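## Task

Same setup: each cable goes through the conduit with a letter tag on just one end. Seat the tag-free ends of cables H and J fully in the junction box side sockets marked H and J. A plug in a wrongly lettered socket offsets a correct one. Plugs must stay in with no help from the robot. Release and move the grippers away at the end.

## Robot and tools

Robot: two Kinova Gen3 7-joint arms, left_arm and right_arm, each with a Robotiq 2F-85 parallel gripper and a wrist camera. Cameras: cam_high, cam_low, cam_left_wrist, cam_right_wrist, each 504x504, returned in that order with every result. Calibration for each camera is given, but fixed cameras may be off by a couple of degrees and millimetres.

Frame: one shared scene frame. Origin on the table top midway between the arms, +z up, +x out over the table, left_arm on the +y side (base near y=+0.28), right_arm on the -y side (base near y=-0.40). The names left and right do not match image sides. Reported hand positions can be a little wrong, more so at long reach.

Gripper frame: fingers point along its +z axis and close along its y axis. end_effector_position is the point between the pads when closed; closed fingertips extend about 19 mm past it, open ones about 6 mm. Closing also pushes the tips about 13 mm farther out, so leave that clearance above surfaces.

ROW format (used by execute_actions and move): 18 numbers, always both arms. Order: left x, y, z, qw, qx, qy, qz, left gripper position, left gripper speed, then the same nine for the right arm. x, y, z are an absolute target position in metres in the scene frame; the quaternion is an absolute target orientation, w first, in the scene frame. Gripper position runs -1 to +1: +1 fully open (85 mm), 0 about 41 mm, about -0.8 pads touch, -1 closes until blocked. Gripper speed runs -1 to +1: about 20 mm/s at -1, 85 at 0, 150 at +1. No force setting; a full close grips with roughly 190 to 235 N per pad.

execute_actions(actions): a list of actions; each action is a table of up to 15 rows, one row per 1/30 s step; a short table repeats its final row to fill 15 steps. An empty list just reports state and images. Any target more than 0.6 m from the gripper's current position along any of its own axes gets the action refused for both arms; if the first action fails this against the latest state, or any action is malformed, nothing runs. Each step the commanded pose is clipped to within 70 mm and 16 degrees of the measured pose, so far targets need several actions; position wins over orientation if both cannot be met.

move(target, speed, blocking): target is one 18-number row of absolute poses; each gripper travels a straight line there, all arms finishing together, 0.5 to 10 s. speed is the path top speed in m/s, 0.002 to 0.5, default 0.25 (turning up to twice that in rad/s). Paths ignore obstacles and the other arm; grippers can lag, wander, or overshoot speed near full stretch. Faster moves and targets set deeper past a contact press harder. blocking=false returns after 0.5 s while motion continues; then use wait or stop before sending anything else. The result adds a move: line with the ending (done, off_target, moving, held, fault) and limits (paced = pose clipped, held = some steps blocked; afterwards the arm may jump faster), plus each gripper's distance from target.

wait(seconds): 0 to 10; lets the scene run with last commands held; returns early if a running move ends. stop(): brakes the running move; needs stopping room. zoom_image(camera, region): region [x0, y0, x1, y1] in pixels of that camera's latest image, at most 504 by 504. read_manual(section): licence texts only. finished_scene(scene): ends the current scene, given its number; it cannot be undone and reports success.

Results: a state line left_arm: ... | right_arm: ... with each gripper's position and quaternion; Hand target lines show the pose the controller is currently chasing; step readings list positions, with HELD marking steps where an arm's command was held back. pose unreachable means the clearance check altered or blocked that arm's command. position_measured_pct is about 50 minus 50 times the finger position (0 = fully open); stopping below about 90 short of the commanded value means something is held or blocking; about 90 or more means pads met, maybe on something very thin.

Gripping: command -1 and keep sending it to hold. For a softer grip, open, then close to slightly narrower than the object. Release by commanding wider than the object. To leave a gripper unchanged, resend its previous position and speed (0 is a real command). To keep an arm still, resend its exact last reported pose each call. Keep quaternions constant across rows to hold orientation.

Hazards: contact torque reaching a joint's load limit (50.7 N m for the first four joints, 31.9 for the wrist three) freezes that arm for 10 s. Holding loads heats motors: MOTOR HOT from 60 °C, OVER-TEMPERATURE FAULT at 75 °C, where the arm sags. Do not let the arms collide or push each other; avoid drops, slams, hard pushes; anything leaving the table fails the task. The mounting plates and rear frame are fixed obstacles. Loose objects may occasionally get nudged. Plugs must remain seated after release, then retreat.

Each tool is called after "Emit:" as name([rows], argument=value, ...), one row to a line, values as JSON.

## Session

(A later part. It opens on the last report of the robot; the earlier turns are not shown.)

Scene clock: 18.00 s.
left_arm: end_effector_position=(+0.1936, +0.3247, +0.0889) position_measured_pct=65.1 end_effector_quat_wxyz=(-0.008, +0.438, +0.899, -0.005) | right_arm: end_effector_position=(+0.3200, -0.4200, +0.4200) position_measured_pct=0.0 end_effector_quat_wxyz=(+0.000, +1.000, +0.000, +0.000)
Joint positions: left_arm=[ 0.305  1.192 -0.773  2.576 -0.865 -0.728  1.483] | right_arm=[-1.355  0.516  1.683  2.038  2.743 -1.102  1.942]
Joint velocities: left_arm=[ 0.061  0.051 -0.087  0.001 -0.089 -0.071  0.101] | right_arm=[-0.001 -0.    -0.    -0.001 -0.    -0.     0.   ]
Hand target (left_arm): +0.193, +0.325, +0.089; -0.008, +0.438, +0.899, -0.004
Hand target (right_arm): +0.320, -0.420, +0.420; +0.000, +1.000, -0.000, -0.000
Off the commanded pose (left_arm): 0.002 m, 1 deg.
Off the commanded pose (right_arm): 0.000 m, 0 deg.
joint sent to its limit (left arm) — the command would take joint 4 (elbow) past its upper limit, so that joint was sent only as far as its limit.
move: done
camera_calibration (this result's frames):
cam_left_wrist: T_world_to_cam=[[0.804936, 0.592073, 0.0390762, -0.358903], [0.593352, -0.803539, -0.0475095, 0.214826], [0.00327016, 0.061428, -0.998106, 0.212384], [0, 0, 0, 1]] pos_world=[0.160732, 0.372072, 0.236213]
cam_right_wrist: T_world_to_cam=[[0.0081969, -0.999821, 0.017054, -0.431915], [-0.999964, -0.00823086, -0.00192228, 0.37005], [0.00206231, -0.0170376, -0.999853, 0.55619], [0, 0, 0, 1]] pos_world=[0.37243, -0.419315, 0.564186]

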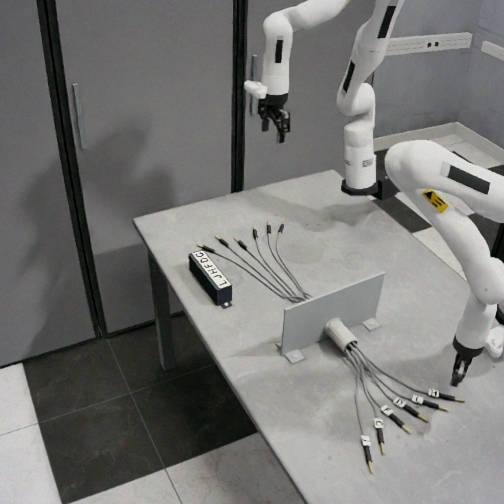

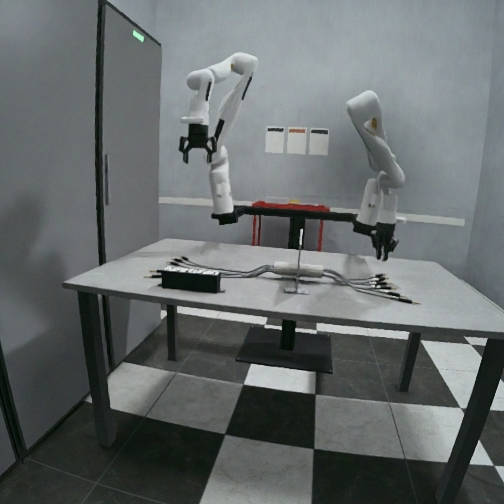

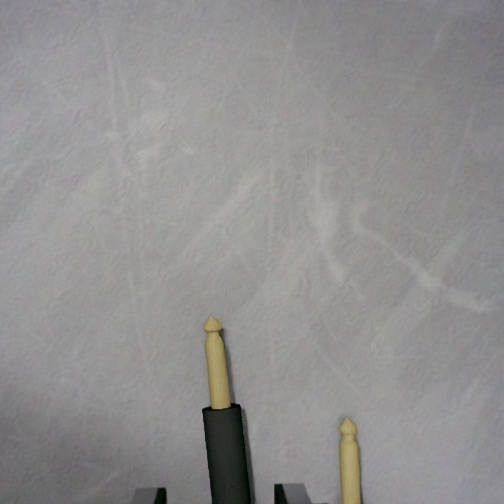

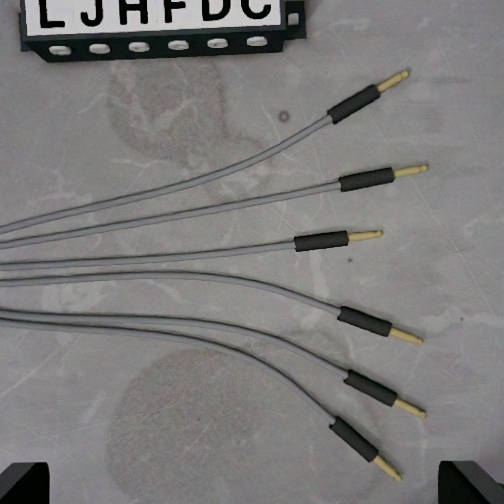

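Emit:
move(target=[0.196,0.321,0.025,0,0.42,0.907,0,-0.2,0,0.32,-0.42,0.42,0,1,0,0,1,0], speed=0.08)

Emit:
move(target=[0.196,0.321,0.025,0,0.42,0.907,0,-1,0,0.32,-0.42,0.42,0,1,0,0,1,0])

Emit:
move(target=[0.185,0.37,0.027,0,0.42,0.907,0,-1,0,0.32,-0.42,0.42,0,1,0,0,1,0], speed=0.07)

Emit:
move(target=[0.185,0.37,0.027,0,0.42,0.907,0,-0.2,0,0.32,-0.42,0.42,0,1,0,0,1,0])

Scene clock: 19.27 s.
left_arm: end_effector_position=(+0.1962, +0.3205, +0.0251) position_measured_pct=59.9 end_effector_quat_wxyz=(+0.001, +0.420, +0.908, -0.000) | right_arm: end_effector_position=(+0.3200, -0.4200, +0.4200) position_measured_pct=0.0 end_effector_quat_wxyz=(+0.000, +1.000, +0.000, +0.000)
Joint positions: left_arm=[ 0.298  1.427 -0.707  2.494 -0.701 -0.873  1.504] | right_arm=[-1.355  0.516  1.683  2.038  2.743 -1.102  1.942]
Joint velocities: left_arm=[-0.001  0.008  0.002 -0.001  0.003 -0.    -0.002] | right_arm=[-0.001  0.    -0.    -0.001  0.001 -0.001 -0.   ]
Hand target (left_arm): +0.196, +0.321, +0.025; +0.000, +0.420, +0.908, -0.000
Hand target (right_arm): +0.320, -0.420, +0.420; +0.000, +1.000, -0.000, -0.000
Off the commanded pose (left_arm): 0.001 m, 0 deg.
Off the commanded pose (right_arm): 0.000 m, 0 deg.
move: done
camera_calibration (this result's frames):
cam_left_wrist: T_world_to_cam=[[0.779476, 0.62406, 0.0544693, -0.361661], [0.626112, -0.778908, -0.0358669, 0.192275], [0.0200435, 0.0620612, -0.997871, 0.145483], [0, 0, 0, 1]] pos_world=[0.158605, 0.366434, 0.171769]
cam_right_wrist: T_world_to_cam=[[0.00819652, -0.999821, 0.0170537, -0.431914], [-0.999964, -0.00823049, -0.0019225, 0.370051], [0.00206251, -0.0170373, -0.999853, 0.556191], [0, 0, 0, 1]] pos_world=[0.37243, -0.419315, 0.564186]

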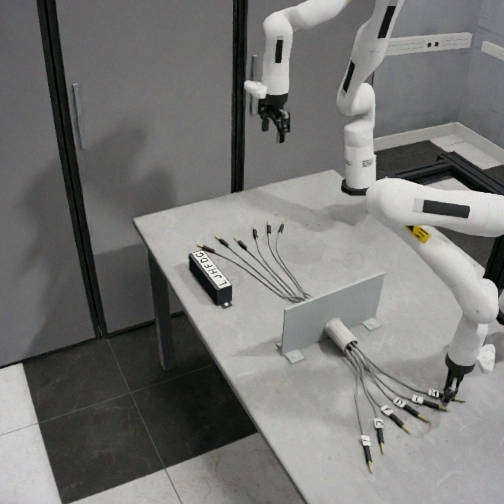

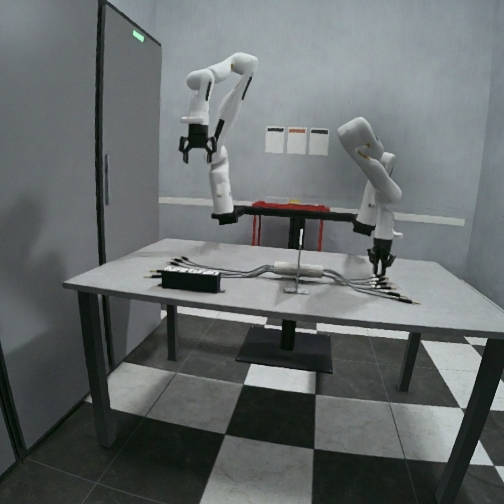

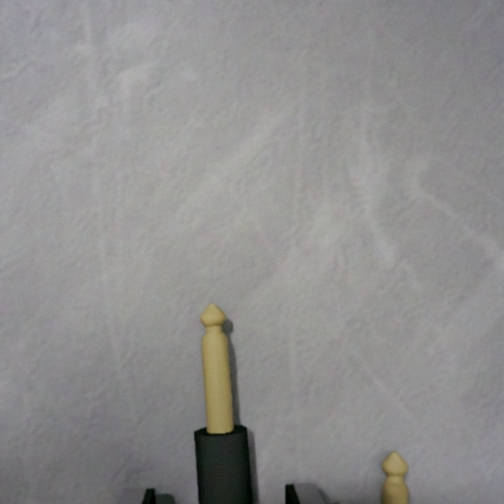

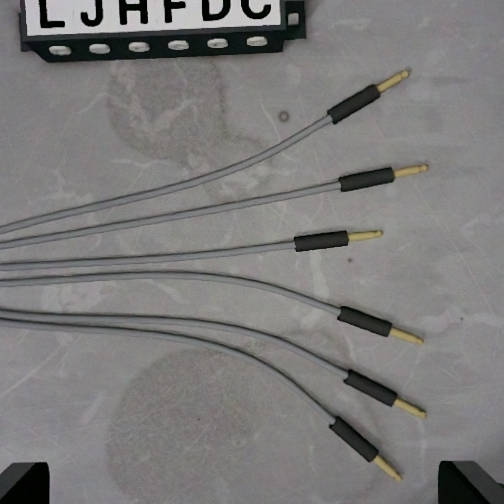

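Scene clock: 19.97 s.
left_arm: end_effector_position=(+0.1962, +0.3207, +0.0258) position_measured_pct=84.5 end_effector_quat_wxyz=(+0.001, +0.420, +0.908, -0.000) | right_arm: end_effector_position=(+0.3200, -0.4200, +0.4200) position_measured_pct=0.0 end_effector_quat_wxyz=(+0.000, +1.000, +0.000, +0.000)
Joint positions: left_arm=[ 0.299  1.426 -0.709  2.496 -0.702 -0.873  1.504] | right_arm=[-1.355  0.516  1.683  2.038  2.743 -1.102  1.942]
Joint velocities: left_arm=[ 0.001  0.001 -0.001 -0.    -0.001 -0.     0.001] | right_arm=[ 0.001 -0.     0.     0.001 -0.     0.    -0.   ]
Hand target (left_arm): +0.196, +0.321, +0.025; -0.000, +0.420, +0.907, -0.000
Hand target (right_arm): +0.320, -0.420, +0.420; +0.000, +1.000, -0.000, -0.000
Off the commanded pose (left_arm): 0.001 m, 0 deg.
Off the commanded pose (right_arm): 0.000 m, 0 deg.
move: done
camera_calibration (this result's frames):
cam_left_wrist: T_world_to_cam=[[0.779527, 0.623936, 0.0551503, -0.361777], [0.626035, -0.778959, -0.0360876, 0.19254], [0.0204435, 0.0626573, -0.997826, 0.145889], [0, 0, 0, 1]] pos_world=[0.158496, 0.366566, 0.172472]
cam_right_wrist: T_world_to_cam=[[0.00819665, -0.999821, 0.0170538, -0.431914], [-0.999964, -0.00823062, -0.0019224, 0.37005], [0.00206242, -0.0170374, -0.999853, 0.556191], [0, 0, 0, 1]] pos_world=[0.37243, -0.419315, 0.564186]

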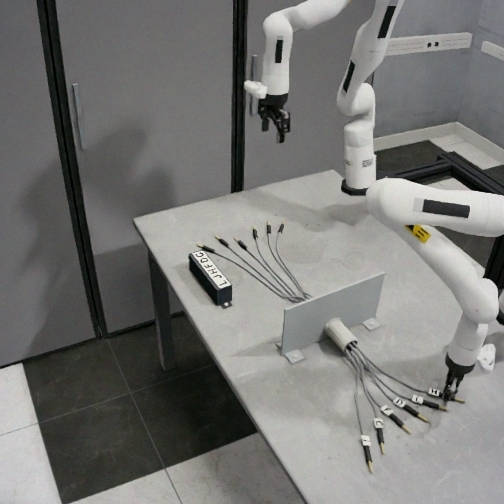

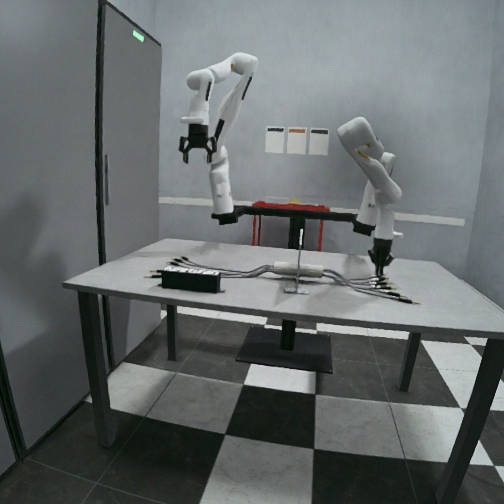

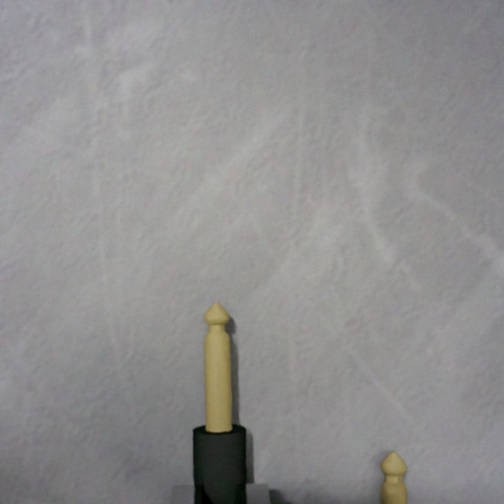

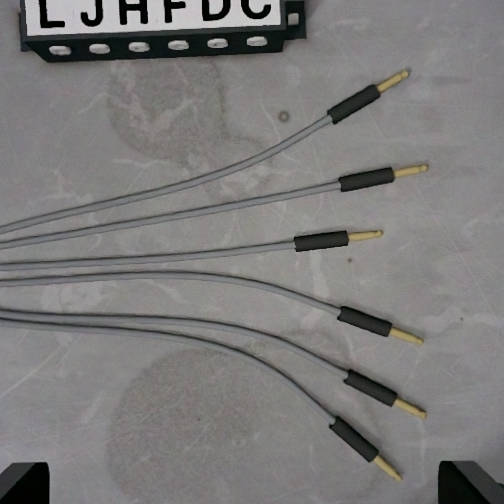

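Scene clock: 21.00 s.
left_arm: end_effector_position=(+0.1857, +0.3698, +0.0270) position_measured_pct=84.5 end_effector_quat_wxyz=(+0.001, +0.421, +0.907, +0.000) | right_arm: end_effector_position=(+0.3200, -0.4200, +0.4200) position_measured_pct=0.0 end_effector_quat_wxyz=(+0.000, +1.000, +0.000, +0.000)
Joint positions: left_arm=[ 0.14   1.46  -0.816  2.513 -0.783 -0.987  1.377] | right_arm=[-1.355  0.516  1.683  2.038  2.743 -1.102  1.942]
Joint velocities: left_arm=[-0.009  0.004 -0.004  0.    -0.003 -0.004  0.001] | right_arm=[-0.001  0.     0.001  0.     0.    -0.     0.   ]
Hand target (left_arm): +0.185, +0.370, +0.027; +0.000, +0.420, +0.907, +0.000
Hand target (right_arm): +0.320, -0.420, +0.420; +0.000, +1.000, -0.000, -0.000
Off the commanded pose (left_arm): 0.001 m, 0 deg.
Off the commanded pose (right_arm): 0.000 m, 0 deg.
move: done
camera_calibration (this result's frames):
cam_left_wrist: T_world_to_cam=[[0.780896, 0.622187, 0.0555367, -0.383937], [0.62431, -0.780347, -0.0360006, 0.238278], [0.0209387, 0.0627848, -0.997807, 0.144059], [0, 0, 0, 1]] pos_world=[0.14804, 0.415776, 0.173644]
cam_right_wrist: T_world_to_cam=[[0.00819676, -0.999821, 0.0170538, -0.431914], [-0.999964, -0.00823072, -0.00192212, 0.37005], [0.00206214, -0.0170375, -0.999853, 0.556191], [0, 0, 0, 1]] pos_world=[0.37243, -0.419315, 0.564186]

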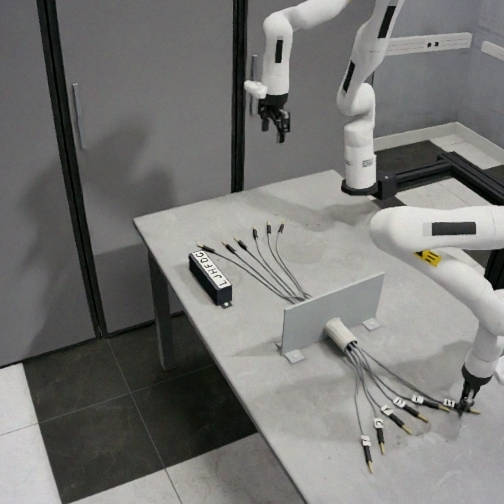

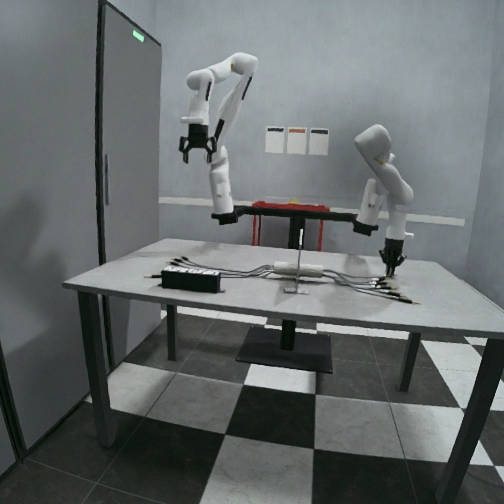

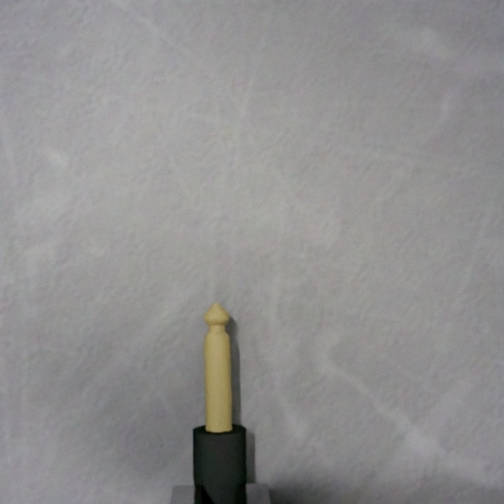

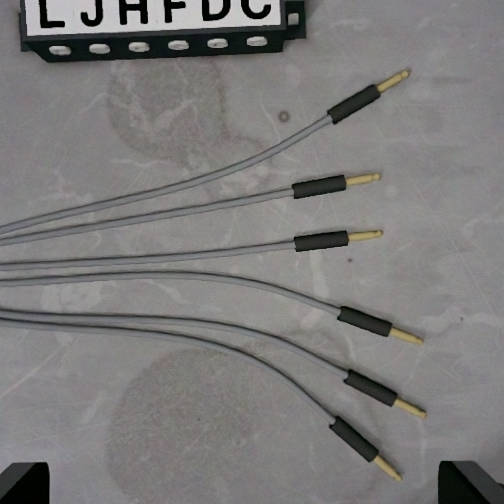

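Scene clock: 21.70 s.
left_arm: end_effector_position=(+0.1850, +0.3700, +0.0270) position_measured_pct=59.9 end_effector_quat_wxyz=(+0.000, +0.420, +0.907, +0.000) | right_arm: end_effector_position=(+0.3200, -0.4200, +0.4200) position_measured_pct=0.0 end_effector_quat_wxyz=(+0.000, +1.000, +0.000, +0.000)
Joint positions: left_arm=[ 0.139  1.461 -0.816  2.514 -0.783 -0.987  1.377] | right_arm=[-1.355  0.516  1.683  2.038  2.743 -1.102  1.942]
Joint velocities: left_arm=[-0.001 -0.002 -0.     0.    -0.001 -0.001  0.   ] | right_arm=[ 0.     0.001 -0.    -0.     0.    -0.002 -0.   ]
Hand target (left_arm): +0.185, +0.370, +0.027; +0.000, +0.420, +0.907, +0.000
Hand target (right_arm): +0.320, -0.420, +0.420; +0.000, +1.000, -0.000, -0.000
Off the commanded pose (left_arm): 0.000 m, 0 deg.
Off the commanded pose (right_arm): 0.000 m, 0 deg.
move: done
camera_calibration (this result's frames):
cam_left_wrist: T_world_to_cam=[[0.780038, 0.623338, 0.0546844, -0.383763], [0.625428, -0.7794, -0.0370917, 0.238289], [0.0195004, 0.0631341, -0.997815, 0.14424], [0, 0, 0, 1]] pos_world=[0.147505, 0.41583, 0.17375]
cam_right_wrist: T_world_to_cam=[[0.00819658, -0.999821, 0.0170536, -0.431914], [-0.999964, -0.00823055, -0.00192255, 0.370051], [0.00206257, -0.0170372, -0.999853, 0.556191], [0, 0, 0, 1]] pos_world=[0.37243, -0.419315, 0.564186]

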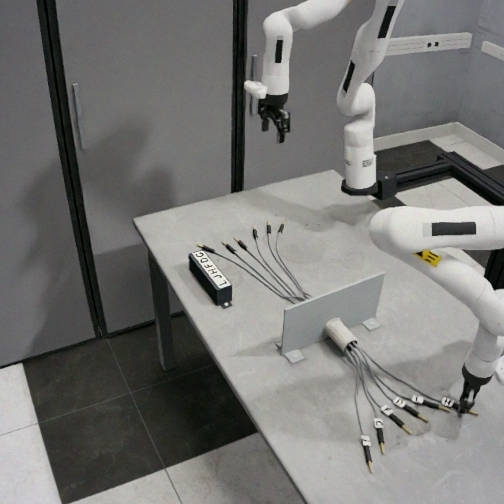

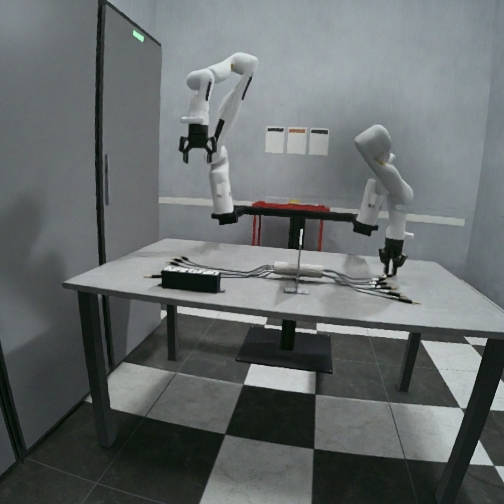

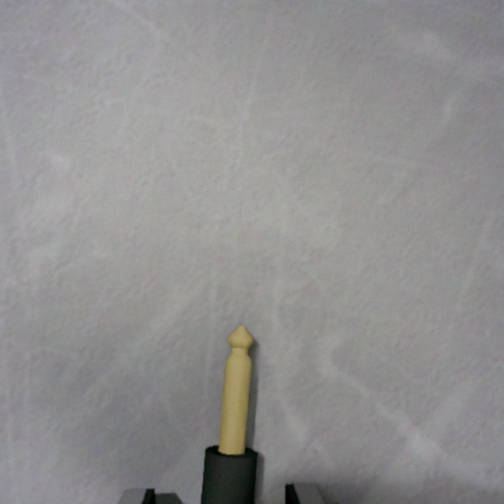

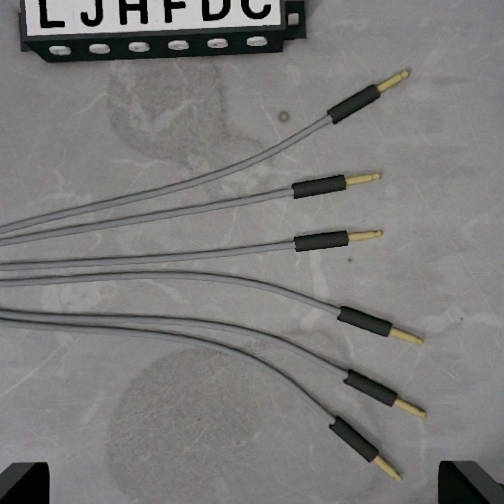

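Emit:
move(target=[0.2,0.4,0.08,0,0.42,0.907,0,-0.2,0,0.428,-0.472,0.07,0,0.766,-0.643,0,-0.3,0])

Scene clock: 25.03 s.
left_arm: end_effector_position=(+0.2002, +0.4004, +0.0802) position_measured_pct=59.9 end_effector_quat_wxyz=(-0.000, +0.421, +0.907, +0.000) | right_arm: end_effector_position=(+0.4283, -0.4727, +0.0705) position_measured_pct=65.1 end_effector_quat_wxyz=(+0.001, +0.766, -0.643, +0.001)
Joint positions: left_arm=[ 0.083  1.237 -0.93   2.526 -1.014 -0.856  1.389] | right_arm=[-0.416  1.247  0.906  1.943  1.685 -0.664  1.426]
Joint velocities: left_arm=[ 0.    -0.002 -0.003 -0.     0.    -0.001  0.   ] | right_arm=[ 0.005  0.005 -0.001 -0.001  0.001  0.    -0.002]
Hand target (left_arm): +0.200, +0.400, +0.080; -0.000, +0.421, +0.907, +0.000
Hand target (right_arm): +0.428, -0.473, +0.070; +0.001, +0.766, -0.643, +0.001
Off the commanded pose (left_arm): 0.000 m, 0 deg.
Off the commanded pose (right_arm): 0.001 m, 0 deg.
move: done
camera_calibration (this result's frames):
cam_left_wrist: T_world_to_cam=[[0.780569, 0.622618, 0.0552979, -0.417329], [0.624762, -0.779898, -0.0378217, 0.254904], [0.0195782, 0.0640705, -0.997753, 0.194668], [0, 0, 0, 1]] pos_world=[0.162689, 0.446163, 0.226949]
cam_right_wrist: T_world_to_cam=[[-0.983225, -0.181618, 0.0168455, 0.331922], [-0.181721, 0.983338, -0.00477707, 0.595662], [-0.0156972, -0.00775812, -0.999847, 0.217621], [0, 0, 0, 1]] pos_world=[0.438014, -0.523766, 0.214841]

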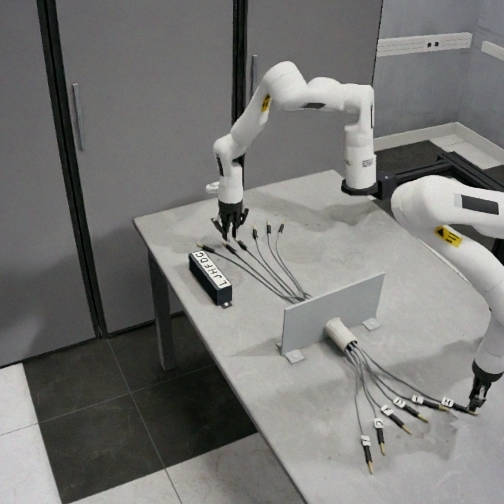

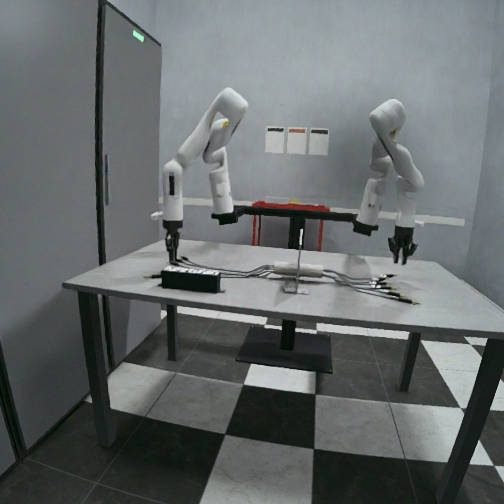

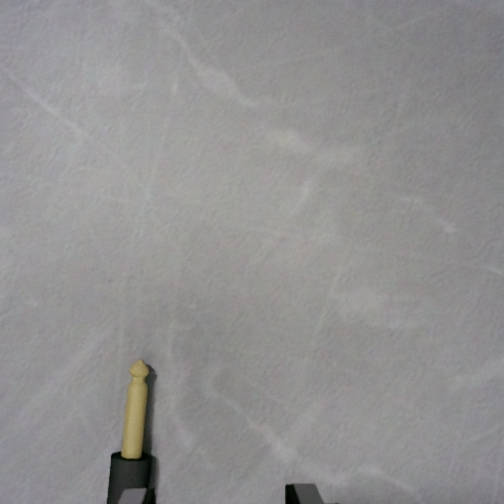

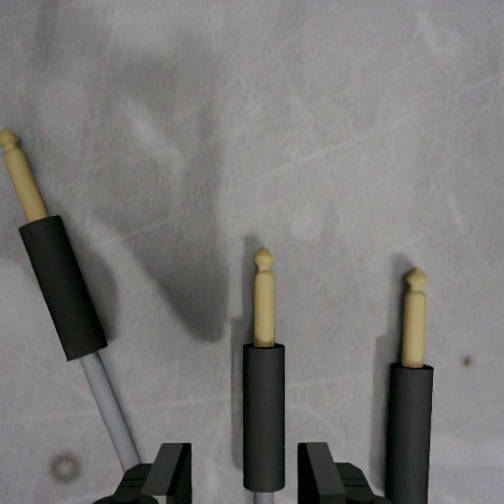

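Emit:
move(target=[0.2,0.4,0.08,0,0.42,0.907,0,-0.2,0,0.4215,-0.471,0.0225,0,0.76,-0.65,0,-0.3,0], speed=0.06)

Emit:
move(target=[0.2,0.4,0.08,0,0.42,0.907,0,-0.2,0,0.4215,-0.471,0.0225,0,0.76,-0.65,0,-1,0])

Emit:
move(target=[0.2,0.4,0.08,0,0.42,0.907,0,-0.2,0,0.42,-0.45,0.07,0,0.76,-0.65,0,-1,0], speed=0.12)

Emit:
move(target=[0.2,0.4,0.08,0,0.42,0.907,0,-0.2,0,0.45,-0.34,0.0555,0,1,0.015,0,-1,0], speed=0.25)

Scene clock: 26.33 s.
left_arm: end_effector_position=(+0.2000, +0.4000, +0.0800) position_measured_pct=59.9 end_effector_quat_wxyz=(+0.000, +0.420, +0.907, +0.000) | right_arm: end_effector_position=(+0.4216, -0.4709, +0.0227) position_measured_pct=65.1 end_effector_quat_wxyz=(-0.000, +0.760, -0.650, +0.000)
Joint positions: left_arm=[ 0.083  1.237 -0.929  2.527 -1.013 -0.857  1.39 ] | right_arm=[-0.368  1.335  0.828  1.918  1.54  -0.616  1.517]
Joint velocities: left_arm=[-0.     0.     0.001  0.     0.     0.     0.   ] | right_arm=[ 0.005  0.005 -0.001 -0.001 -0.002  0.002  0.003]
Hand target (left_arm): +0.200, +0.400, +0.080; +0.000, +0.420, +0.907, +0.000
Hand target (right_arm): +0.421, -0.471, +0.023; +0.000, +0.760, -0.650, +0.000
Off the commanded pose (left_arm): 0.000 m, 0 deg.
Off the commanded pose (right_arm): 0.000 m, 0 deg.
move: done
camera_calibration (this result's frames):
cam_left_wrist: T_world_to_cam=[[0.780032, 0.623346, 0.0546825, -0.41706], [0.625436, -0.779393, -0.0370931, 0.254252], [0.0194973, 0.0631343, -0.997815, 0.194942], [0, 0, 0, 1]] pos_world=[0.162501, 0.445828, 0.226753]
cam_right_wrist: T_world_to_cam=[[-0.986405, -0.163455, 0.0169366, 0.336332], [-0.163512, 0.986539, -0.00203539, 0.586294], [-0.0163759, -0.00477705, -0.999854, 0.171389], [0, 0, 0, 1]] pos_world=[0.430432, -0.522608, 0.166861]

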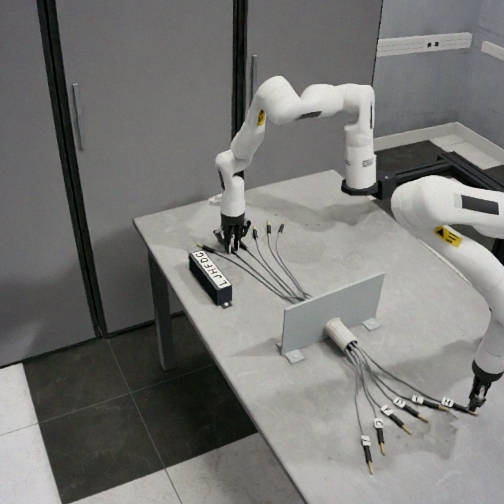

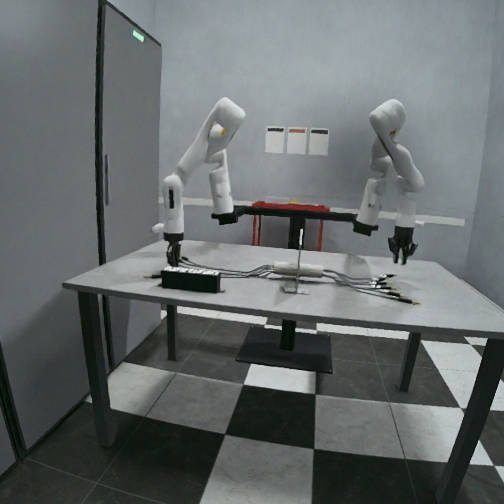

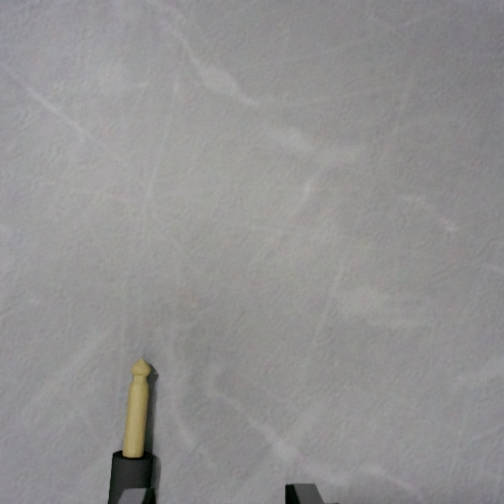

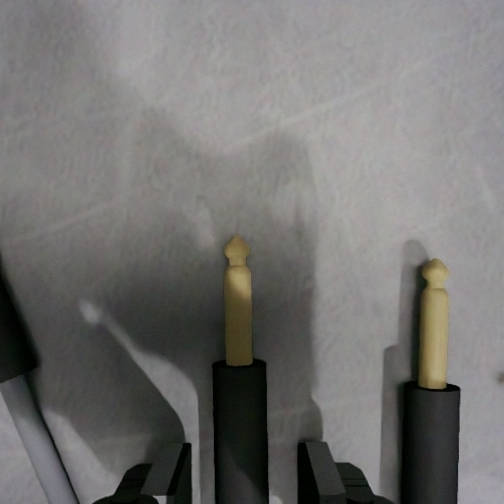

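Scene clock: 27.03 s.
left_arm: end_effector_position=(+0.2000, +0.4000, +0.0800) position_measured_pct=59.9 end_effector_quat_wxyz=(+0.000, +0.420, +0.907, +0.000) | right_arm: end_effector_position=(+0.4216, -0.4709, +0.0230) position_measured_pct=82.9 end_effector_quat_wxyz=(-0.000, +0.760, -0.650, +0.000)
Joint positions: left_arm=[ 0.083  1.237 -0.929  2.527 -1.013 -0.857  1.39 ] | right_arm=[-0.368  1.334  0.828  1.919  1.539 -0.617  1.517]
Joint velocities: left_arm=[-0.     0.001 -0.001 -0.     0.    -0.001 -0.   ] | right_arm=[ 0.    -0.     0.     0.001  0.    -0.     0.   ]
Hand target (left_arm): +0.200, +0.400, +0.080; -0.000, +0.420, +0.907, -0.000
Hand target (right_arm): +0.421, -0.471, +0.023; +0.000, +0.760, -0.650, -0.000
Off the commanded pose (left_arm): 0.000 m, 0 deg.
Off the commanded pose (right_arm): 0.001 m, 0 deg.
move: done
camera_calibration (this result's frames):
cam_left_wrist: T_world_to_cam=[[0.780034, 0.623343, 0.0546776, -0.417059], [0.625433, -0.779395, -0.0370999, 0.254255], [0.0194895, 0.0631364, -0.997815, 0.194942], [0, 0, 0, 1]] pos_world=[0.162501, 0.445828, 0.226752]
cam_right_wrist: T_world_to_cam=[[-0.98647, -0.163107, 0.0165095, 0.336545], [-0.163157, 0.986599, -0.00173158, 0.586166], [-0.0160058, -0.00440179, -0.999862, 0.171752], [0, 0, 0, 1]] pos_world=[0.430378, -0.522662, 0.167188]

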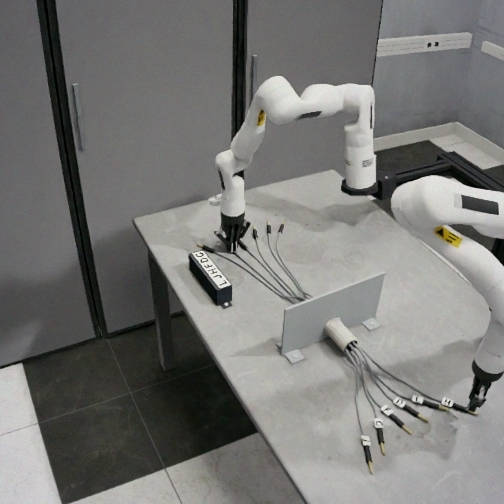

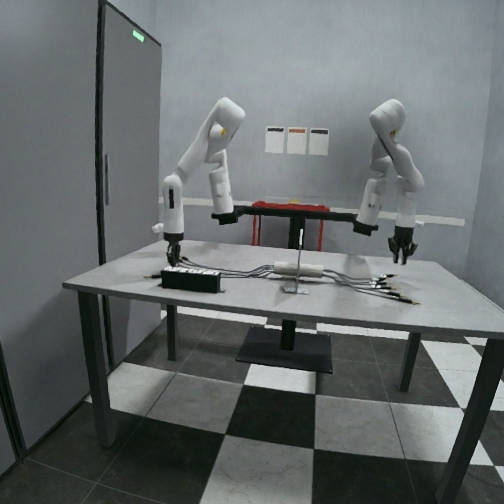

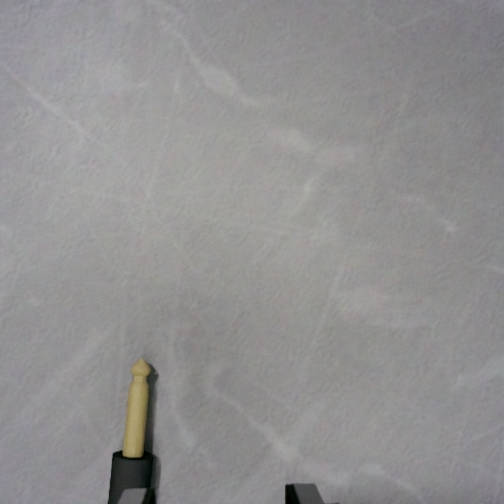

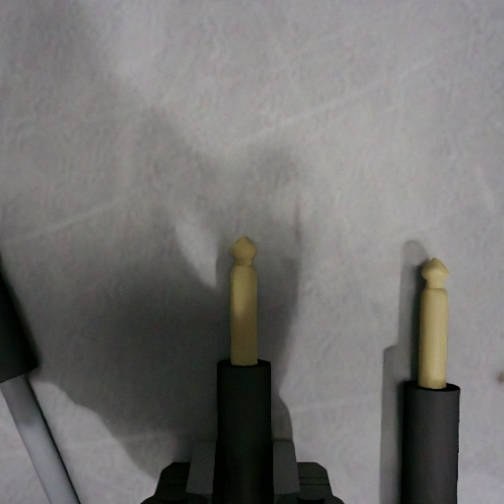

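Scene clock: 27.87 s.
left_arm: end_effector_position=(+0.2000, +0.4000, +0.0800) position_measured_pct=59.9 end_effector_quat_wxyz=(+0.000, +0.420, +0.907, +0.000) | right_arm: end_effector_position=(+0.4199, -0.4506, +0.0698) position_measured_pct=82.9 end_effector_quat_wxyz=(+0.000, +0.760, -0.650, +0.000)
Joint positions: left_arm=[ 0.083  1.237 -0.929  2.527 -1.013 -0.857  1.39 ] | right_arm=[-0.46   1.245  0.883  1.972  1.659 -0.642  1.392]
Joint velocities: left_arm=[-0.     0.001 -0.001  0.    -0.    -0.001  0.   ] | right_arm=[-0.006 -0.004  0.     0.001  0.002 -0.001 -0.002]
Hand target (left_arm): +0.200, +0.400, +0.080; +0.000, +0.420, +0.907, -0.000
Hand target (right_arm): +0.420, -0.450, +0.070; -0.000, +0.760, -0.650, -0.000
Off the commanded pose (left_arm): 0.000 m, 0 deg.
Off the commanded pose (right_arm): 0.001 m, 0 deg.
move: done
camera_calibration (this result's frames):
cam_left_wrist: T_world_to_cam=[[0.780034, 0.623343, 0.0546775, -0.417059], [0.625433, -0.779395, -0.0371, 0.254255], [0.0194894, 0.0631364, -0.997815, 0.194942], [0, 0, 0, 1]] pos_world=[0.162501, 0.445828, 0.226752]
cam_right_wrist: T_world_to_cam=[[-0.986601, -0.162236, 0.0172612, 0.337761], [-0.162301, 0.986738, -0.00245818, 0.565612], [-0.0166335, -0.00522676, -0.999848, 0.218484], [0, 0, 0, 1]] pos_world=[0.428669, -0.502172, 0.214011]

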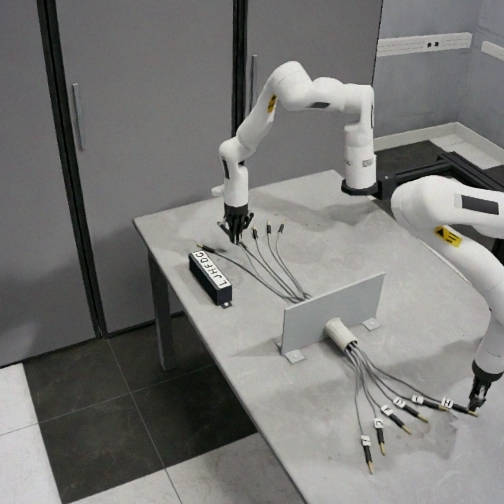

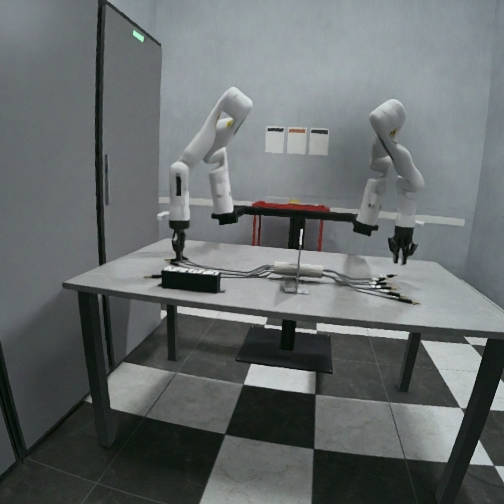

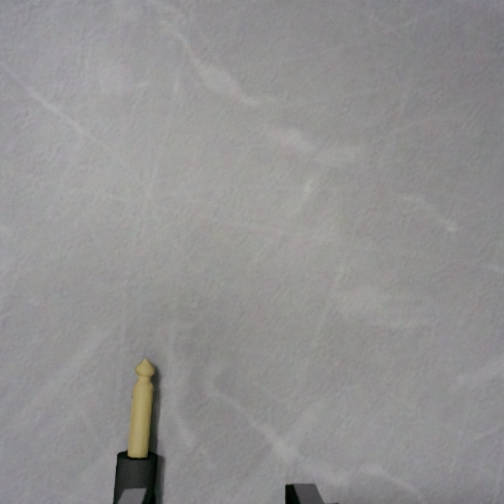

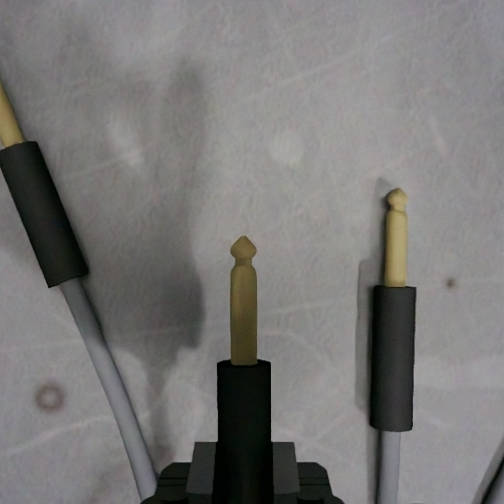

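Scene clock: 31.13 s.
left_arm: end_effector_position=(+0.2000, +0.4000, +0.0800) position_measured_pct=59.9 end_effector_quat_wxyz=(+0.000, +0.420, +0.907, +0.000) | right_arm: end_effector_position=(+0.4500, -0.3400, +0.0553) position_measured_pct=82.9 end_effector_quat_wxyz=(-0.000, +1.000, +0.015, -0.000)
Joint positions: left_arm=[ 0.083  1.237 -0.929  2.527 -1.013 -0.857  1.39 ] | right_arm=[-0.584  1.25   0.721  1.811  1.925 -0.532  2.346]
Joint velocities: left_arm=[ 0.    -0.    -0.001  0.    -0.001 -0.001 -0.   ] | right_arm=[ 0.     0.001 -0.001 -0.001 -0.    -0.     0.003]
Hand target (left_arm): +0.200, +0.400, +0.080; -0.000, +0.420, +0.907, -0.000
Hand target (right_arm): +0.450, -0.340, +0.055; -0.000, +1.000, +0.015, -0.000
Off the commanded pose (left_arm): 0.000 m, 0 deg.
Off the commanded pose (right_arm): 0.000 m, 0 deg.
move: done
camera_calibration (this result's frames):
cam_left_wrist: T_world_to_cam=[[0.780034, 0.623343, 0.0546776, -0.417059], [0.625433, -0.779395, -0.0370999, 0.254255], [0.0194895, 0.0631364, -0.997815, 0.194942], [0, 0, 0, 1]] pos_world=[0.162501, 0.445828, 0.226752]
cam_right_wrist: T_world_to_cam=[[0.0379525, -0.999138, 0.0168017, -0.359963], [-0.999277, -0.037988, -0.00179913, 0.489572], [0.00243584, -0.0167212, -0.999857, 0.19262], [0, 0, 0, 1]] pos_world=[0.50241, -0.337834, 0.199521]

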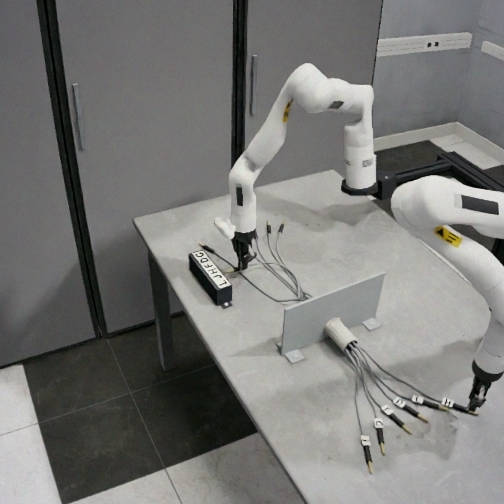

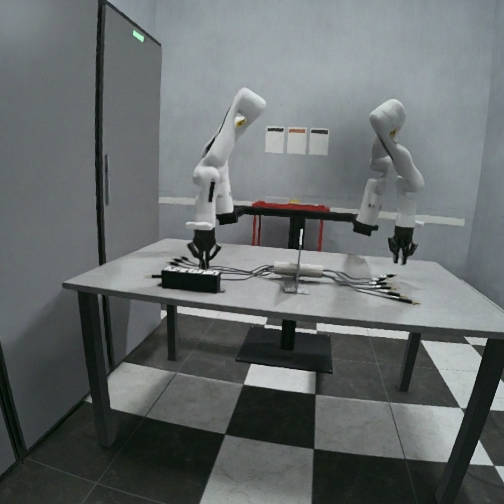

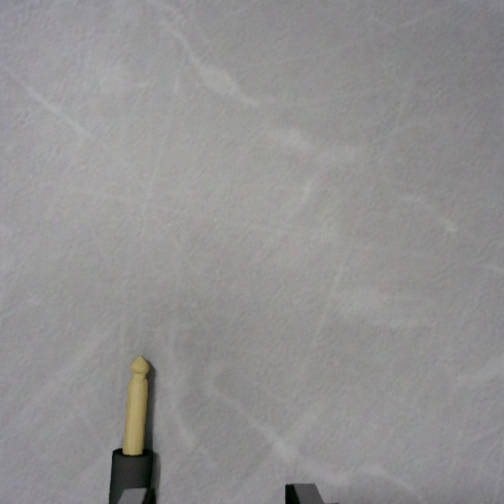

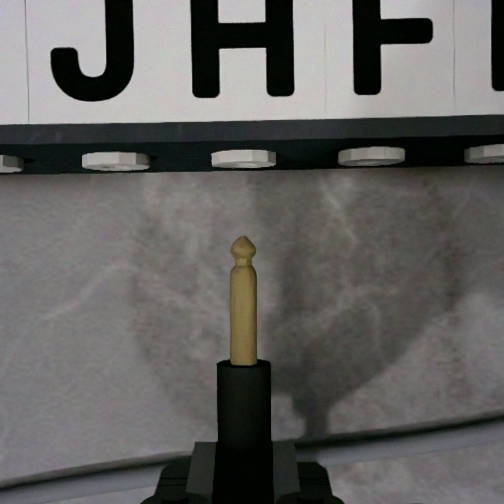

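Emit:
move(target=[0.2,0.4,0.08,0,0.42,0.907,0,-0.2,0,0.462,-0.3408,0.0555,0,1,0.024,0,-1,0], speed=0.04)

Emit:
move(target=[0.2,0.4,0.08,0,0.42,0.907,0,-0.2,0,0.474,-0.3402,0.0555,0,1,0.024,0,-1,0], speed=0.02)

Scene clock: 31.97 s.
left_arm: end_effector_position=(+0.2000, +0.4000, +0.0800) position_measured_pct=59.9 end_effector_quat_wxyz=(+0.000, +0.420, +0.907, +0.000) | right_arm: end_effector_position=(+0.4620, -0.3409, +0.0555) position_measured_pct=82.9 end_effector_quat_wxyz=(+0.000, +1.000, +0.024, +0.000)
Joint positions: left_arm=[ 0.083  1.237 -0.929  2.527 -1.013 -0.857  1.39 ] | right_arm=[-0.579  1.262  0.74   1.771  1.956 -0.562  2.329]
Joint velocities: left_arm=[ 0.    -0.001  0.    -0.     0.    -0.001 -0.   ] | right_arm=[-0.     0.004  0.    -0.003  0.002 -0.    -0.002]
Hand target (left_arm): +0.200, +0.400, +0.080; +0.000, +0.420, +0.907, -0.000
Hand target (right_arm): +0.462, -0.341, +0.056; -0.000, +1.000, +0.024, +0.000
Off the commanded pose (left_arm): 0.000 m, 0 deg.
Off the commanded pose (right_arm): 0.000 m, 0 deg.
move: done
camera_calibration (this result's frames):
cam_left_wrist: T_world_to_cam=[[0.780034, 0.623343, 0.0546778, -0.417059], [0.625433, -0.779395, -0.0370998, 0.254255], [0.0194897, 0.0631365, -0.997815, 0.194942], [0, 0, 0, 1]] pos_world=[0.162501, 0.445828, 0.226752]
cam_right_wrist: T_world_to_cam=[[0.0560676, -0.99828, 0.0171072, -0.369328], [-0.998423, -0.0561101, -0.00201424, 0.494962], [0.00297066, -0.0169673, -0.999852, 0.192412], [0, 0, 0, 1]] pos_world=[0.514317, -0.337656, 0.199699]

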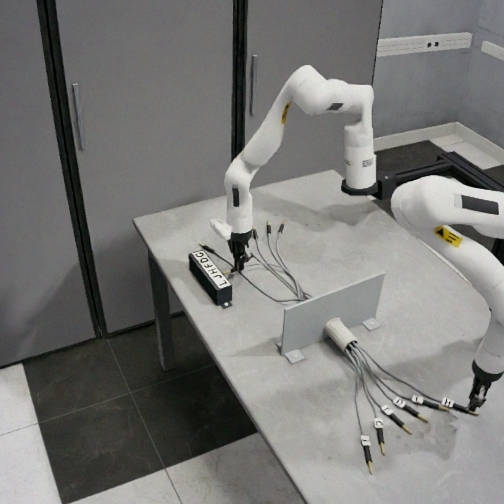

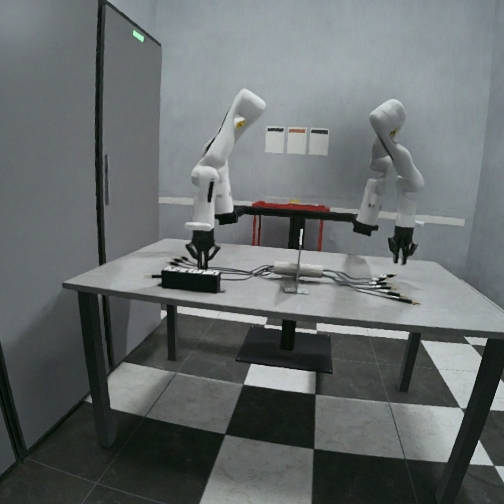

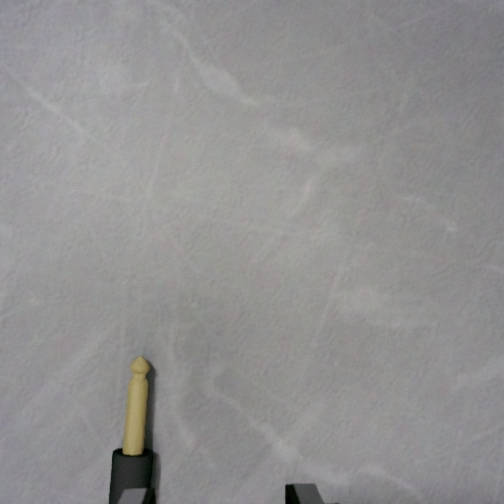

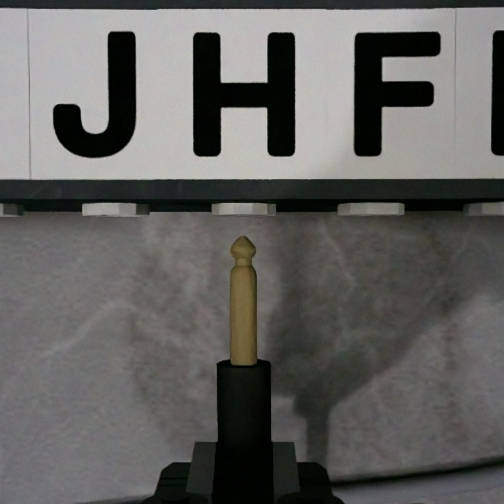

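Scene clock: 32.80 s.
left_arm: end_effector_position=(+0.2000, +0.4000, +0.0800) position_measured_pct=59.9 end_effector_quat_wxyz=(+0.000, +0.420, +0.907, +0.000) | right_arm: end_effector_position=(+0.4736, -0.3403, +0.0553) position_measured_pct=82.9 end_effector_quat_wxyz=(+0.000, +1.000, +0.024, -0.000)
Joint positions: left_arm=[ 0.083  1.237 -0.929  2.527 -1.013 -0.857  1.39 ] | right_arm=[-0.577  1.278  0.761  1.729  1.98  -0.595  2.295]
Joint velocities: left_arm=[-0.    -0.001 -0.001 -0.    -0.002  0.    -0.   ] | right_arm=[ 0.001  0.002  0.002 -0.004  0.002 -0.004 -0.002]
Hand target (left_arm): +0.200, +0.400, +0.080; +0.000, +0.420, +0.907, -0.000
Hand target (right_arm): +0.474, -0.340, +0.056; -0.000, +1.000, +0.024, +0.000
Off the commanded pose (left_arm): 0.000 m, 0 deg.
Off the commanded pose (right_arm): 0.000 m, 0 deg.
move: done
camera_calibration (this result's frames):
cam_left_wrist: T_world_to_cam=[[0.780034, 0.623343, 0.0546778, -0.417059], [0.625433, -0.779395, -0.0370998, 0.254255], [0.0194897, 0.0631364, -0.997815, 0.194942], [0, 0, 0, 1]] pos_world=[0.162501, 0.445828, 0.226752]
cam_right_wrist: T_world_to_cam=[[0.0561063, -0.998277, 0.0172013, -0.369477], [-0.998422, -0.0561349, -0.0011846, 0.506524], [0.00214815, -0.0171077, -0.999851, 0.192478], [0, 0, 0, 1]] pos_world=[0.526042, -0.337114, 0.199405]

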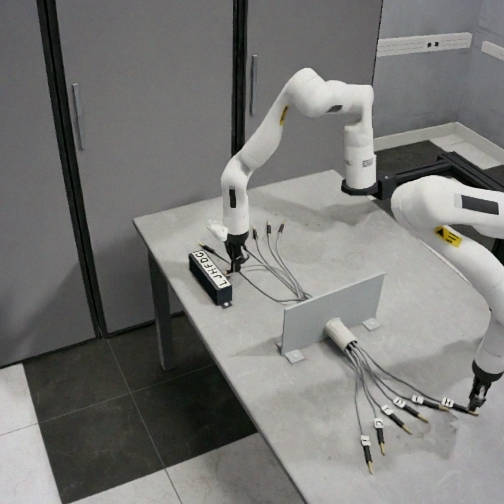

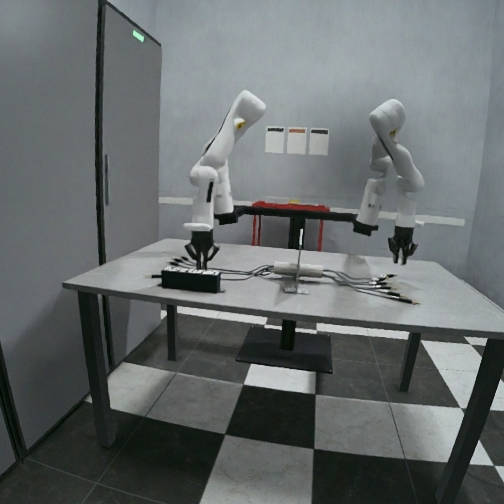

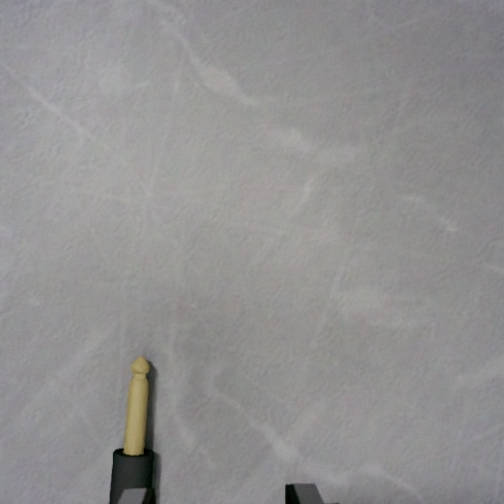

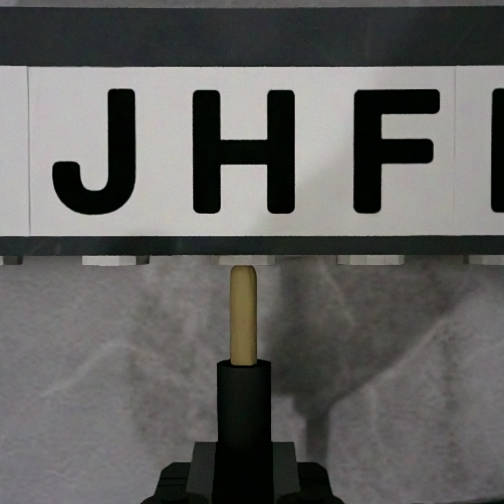

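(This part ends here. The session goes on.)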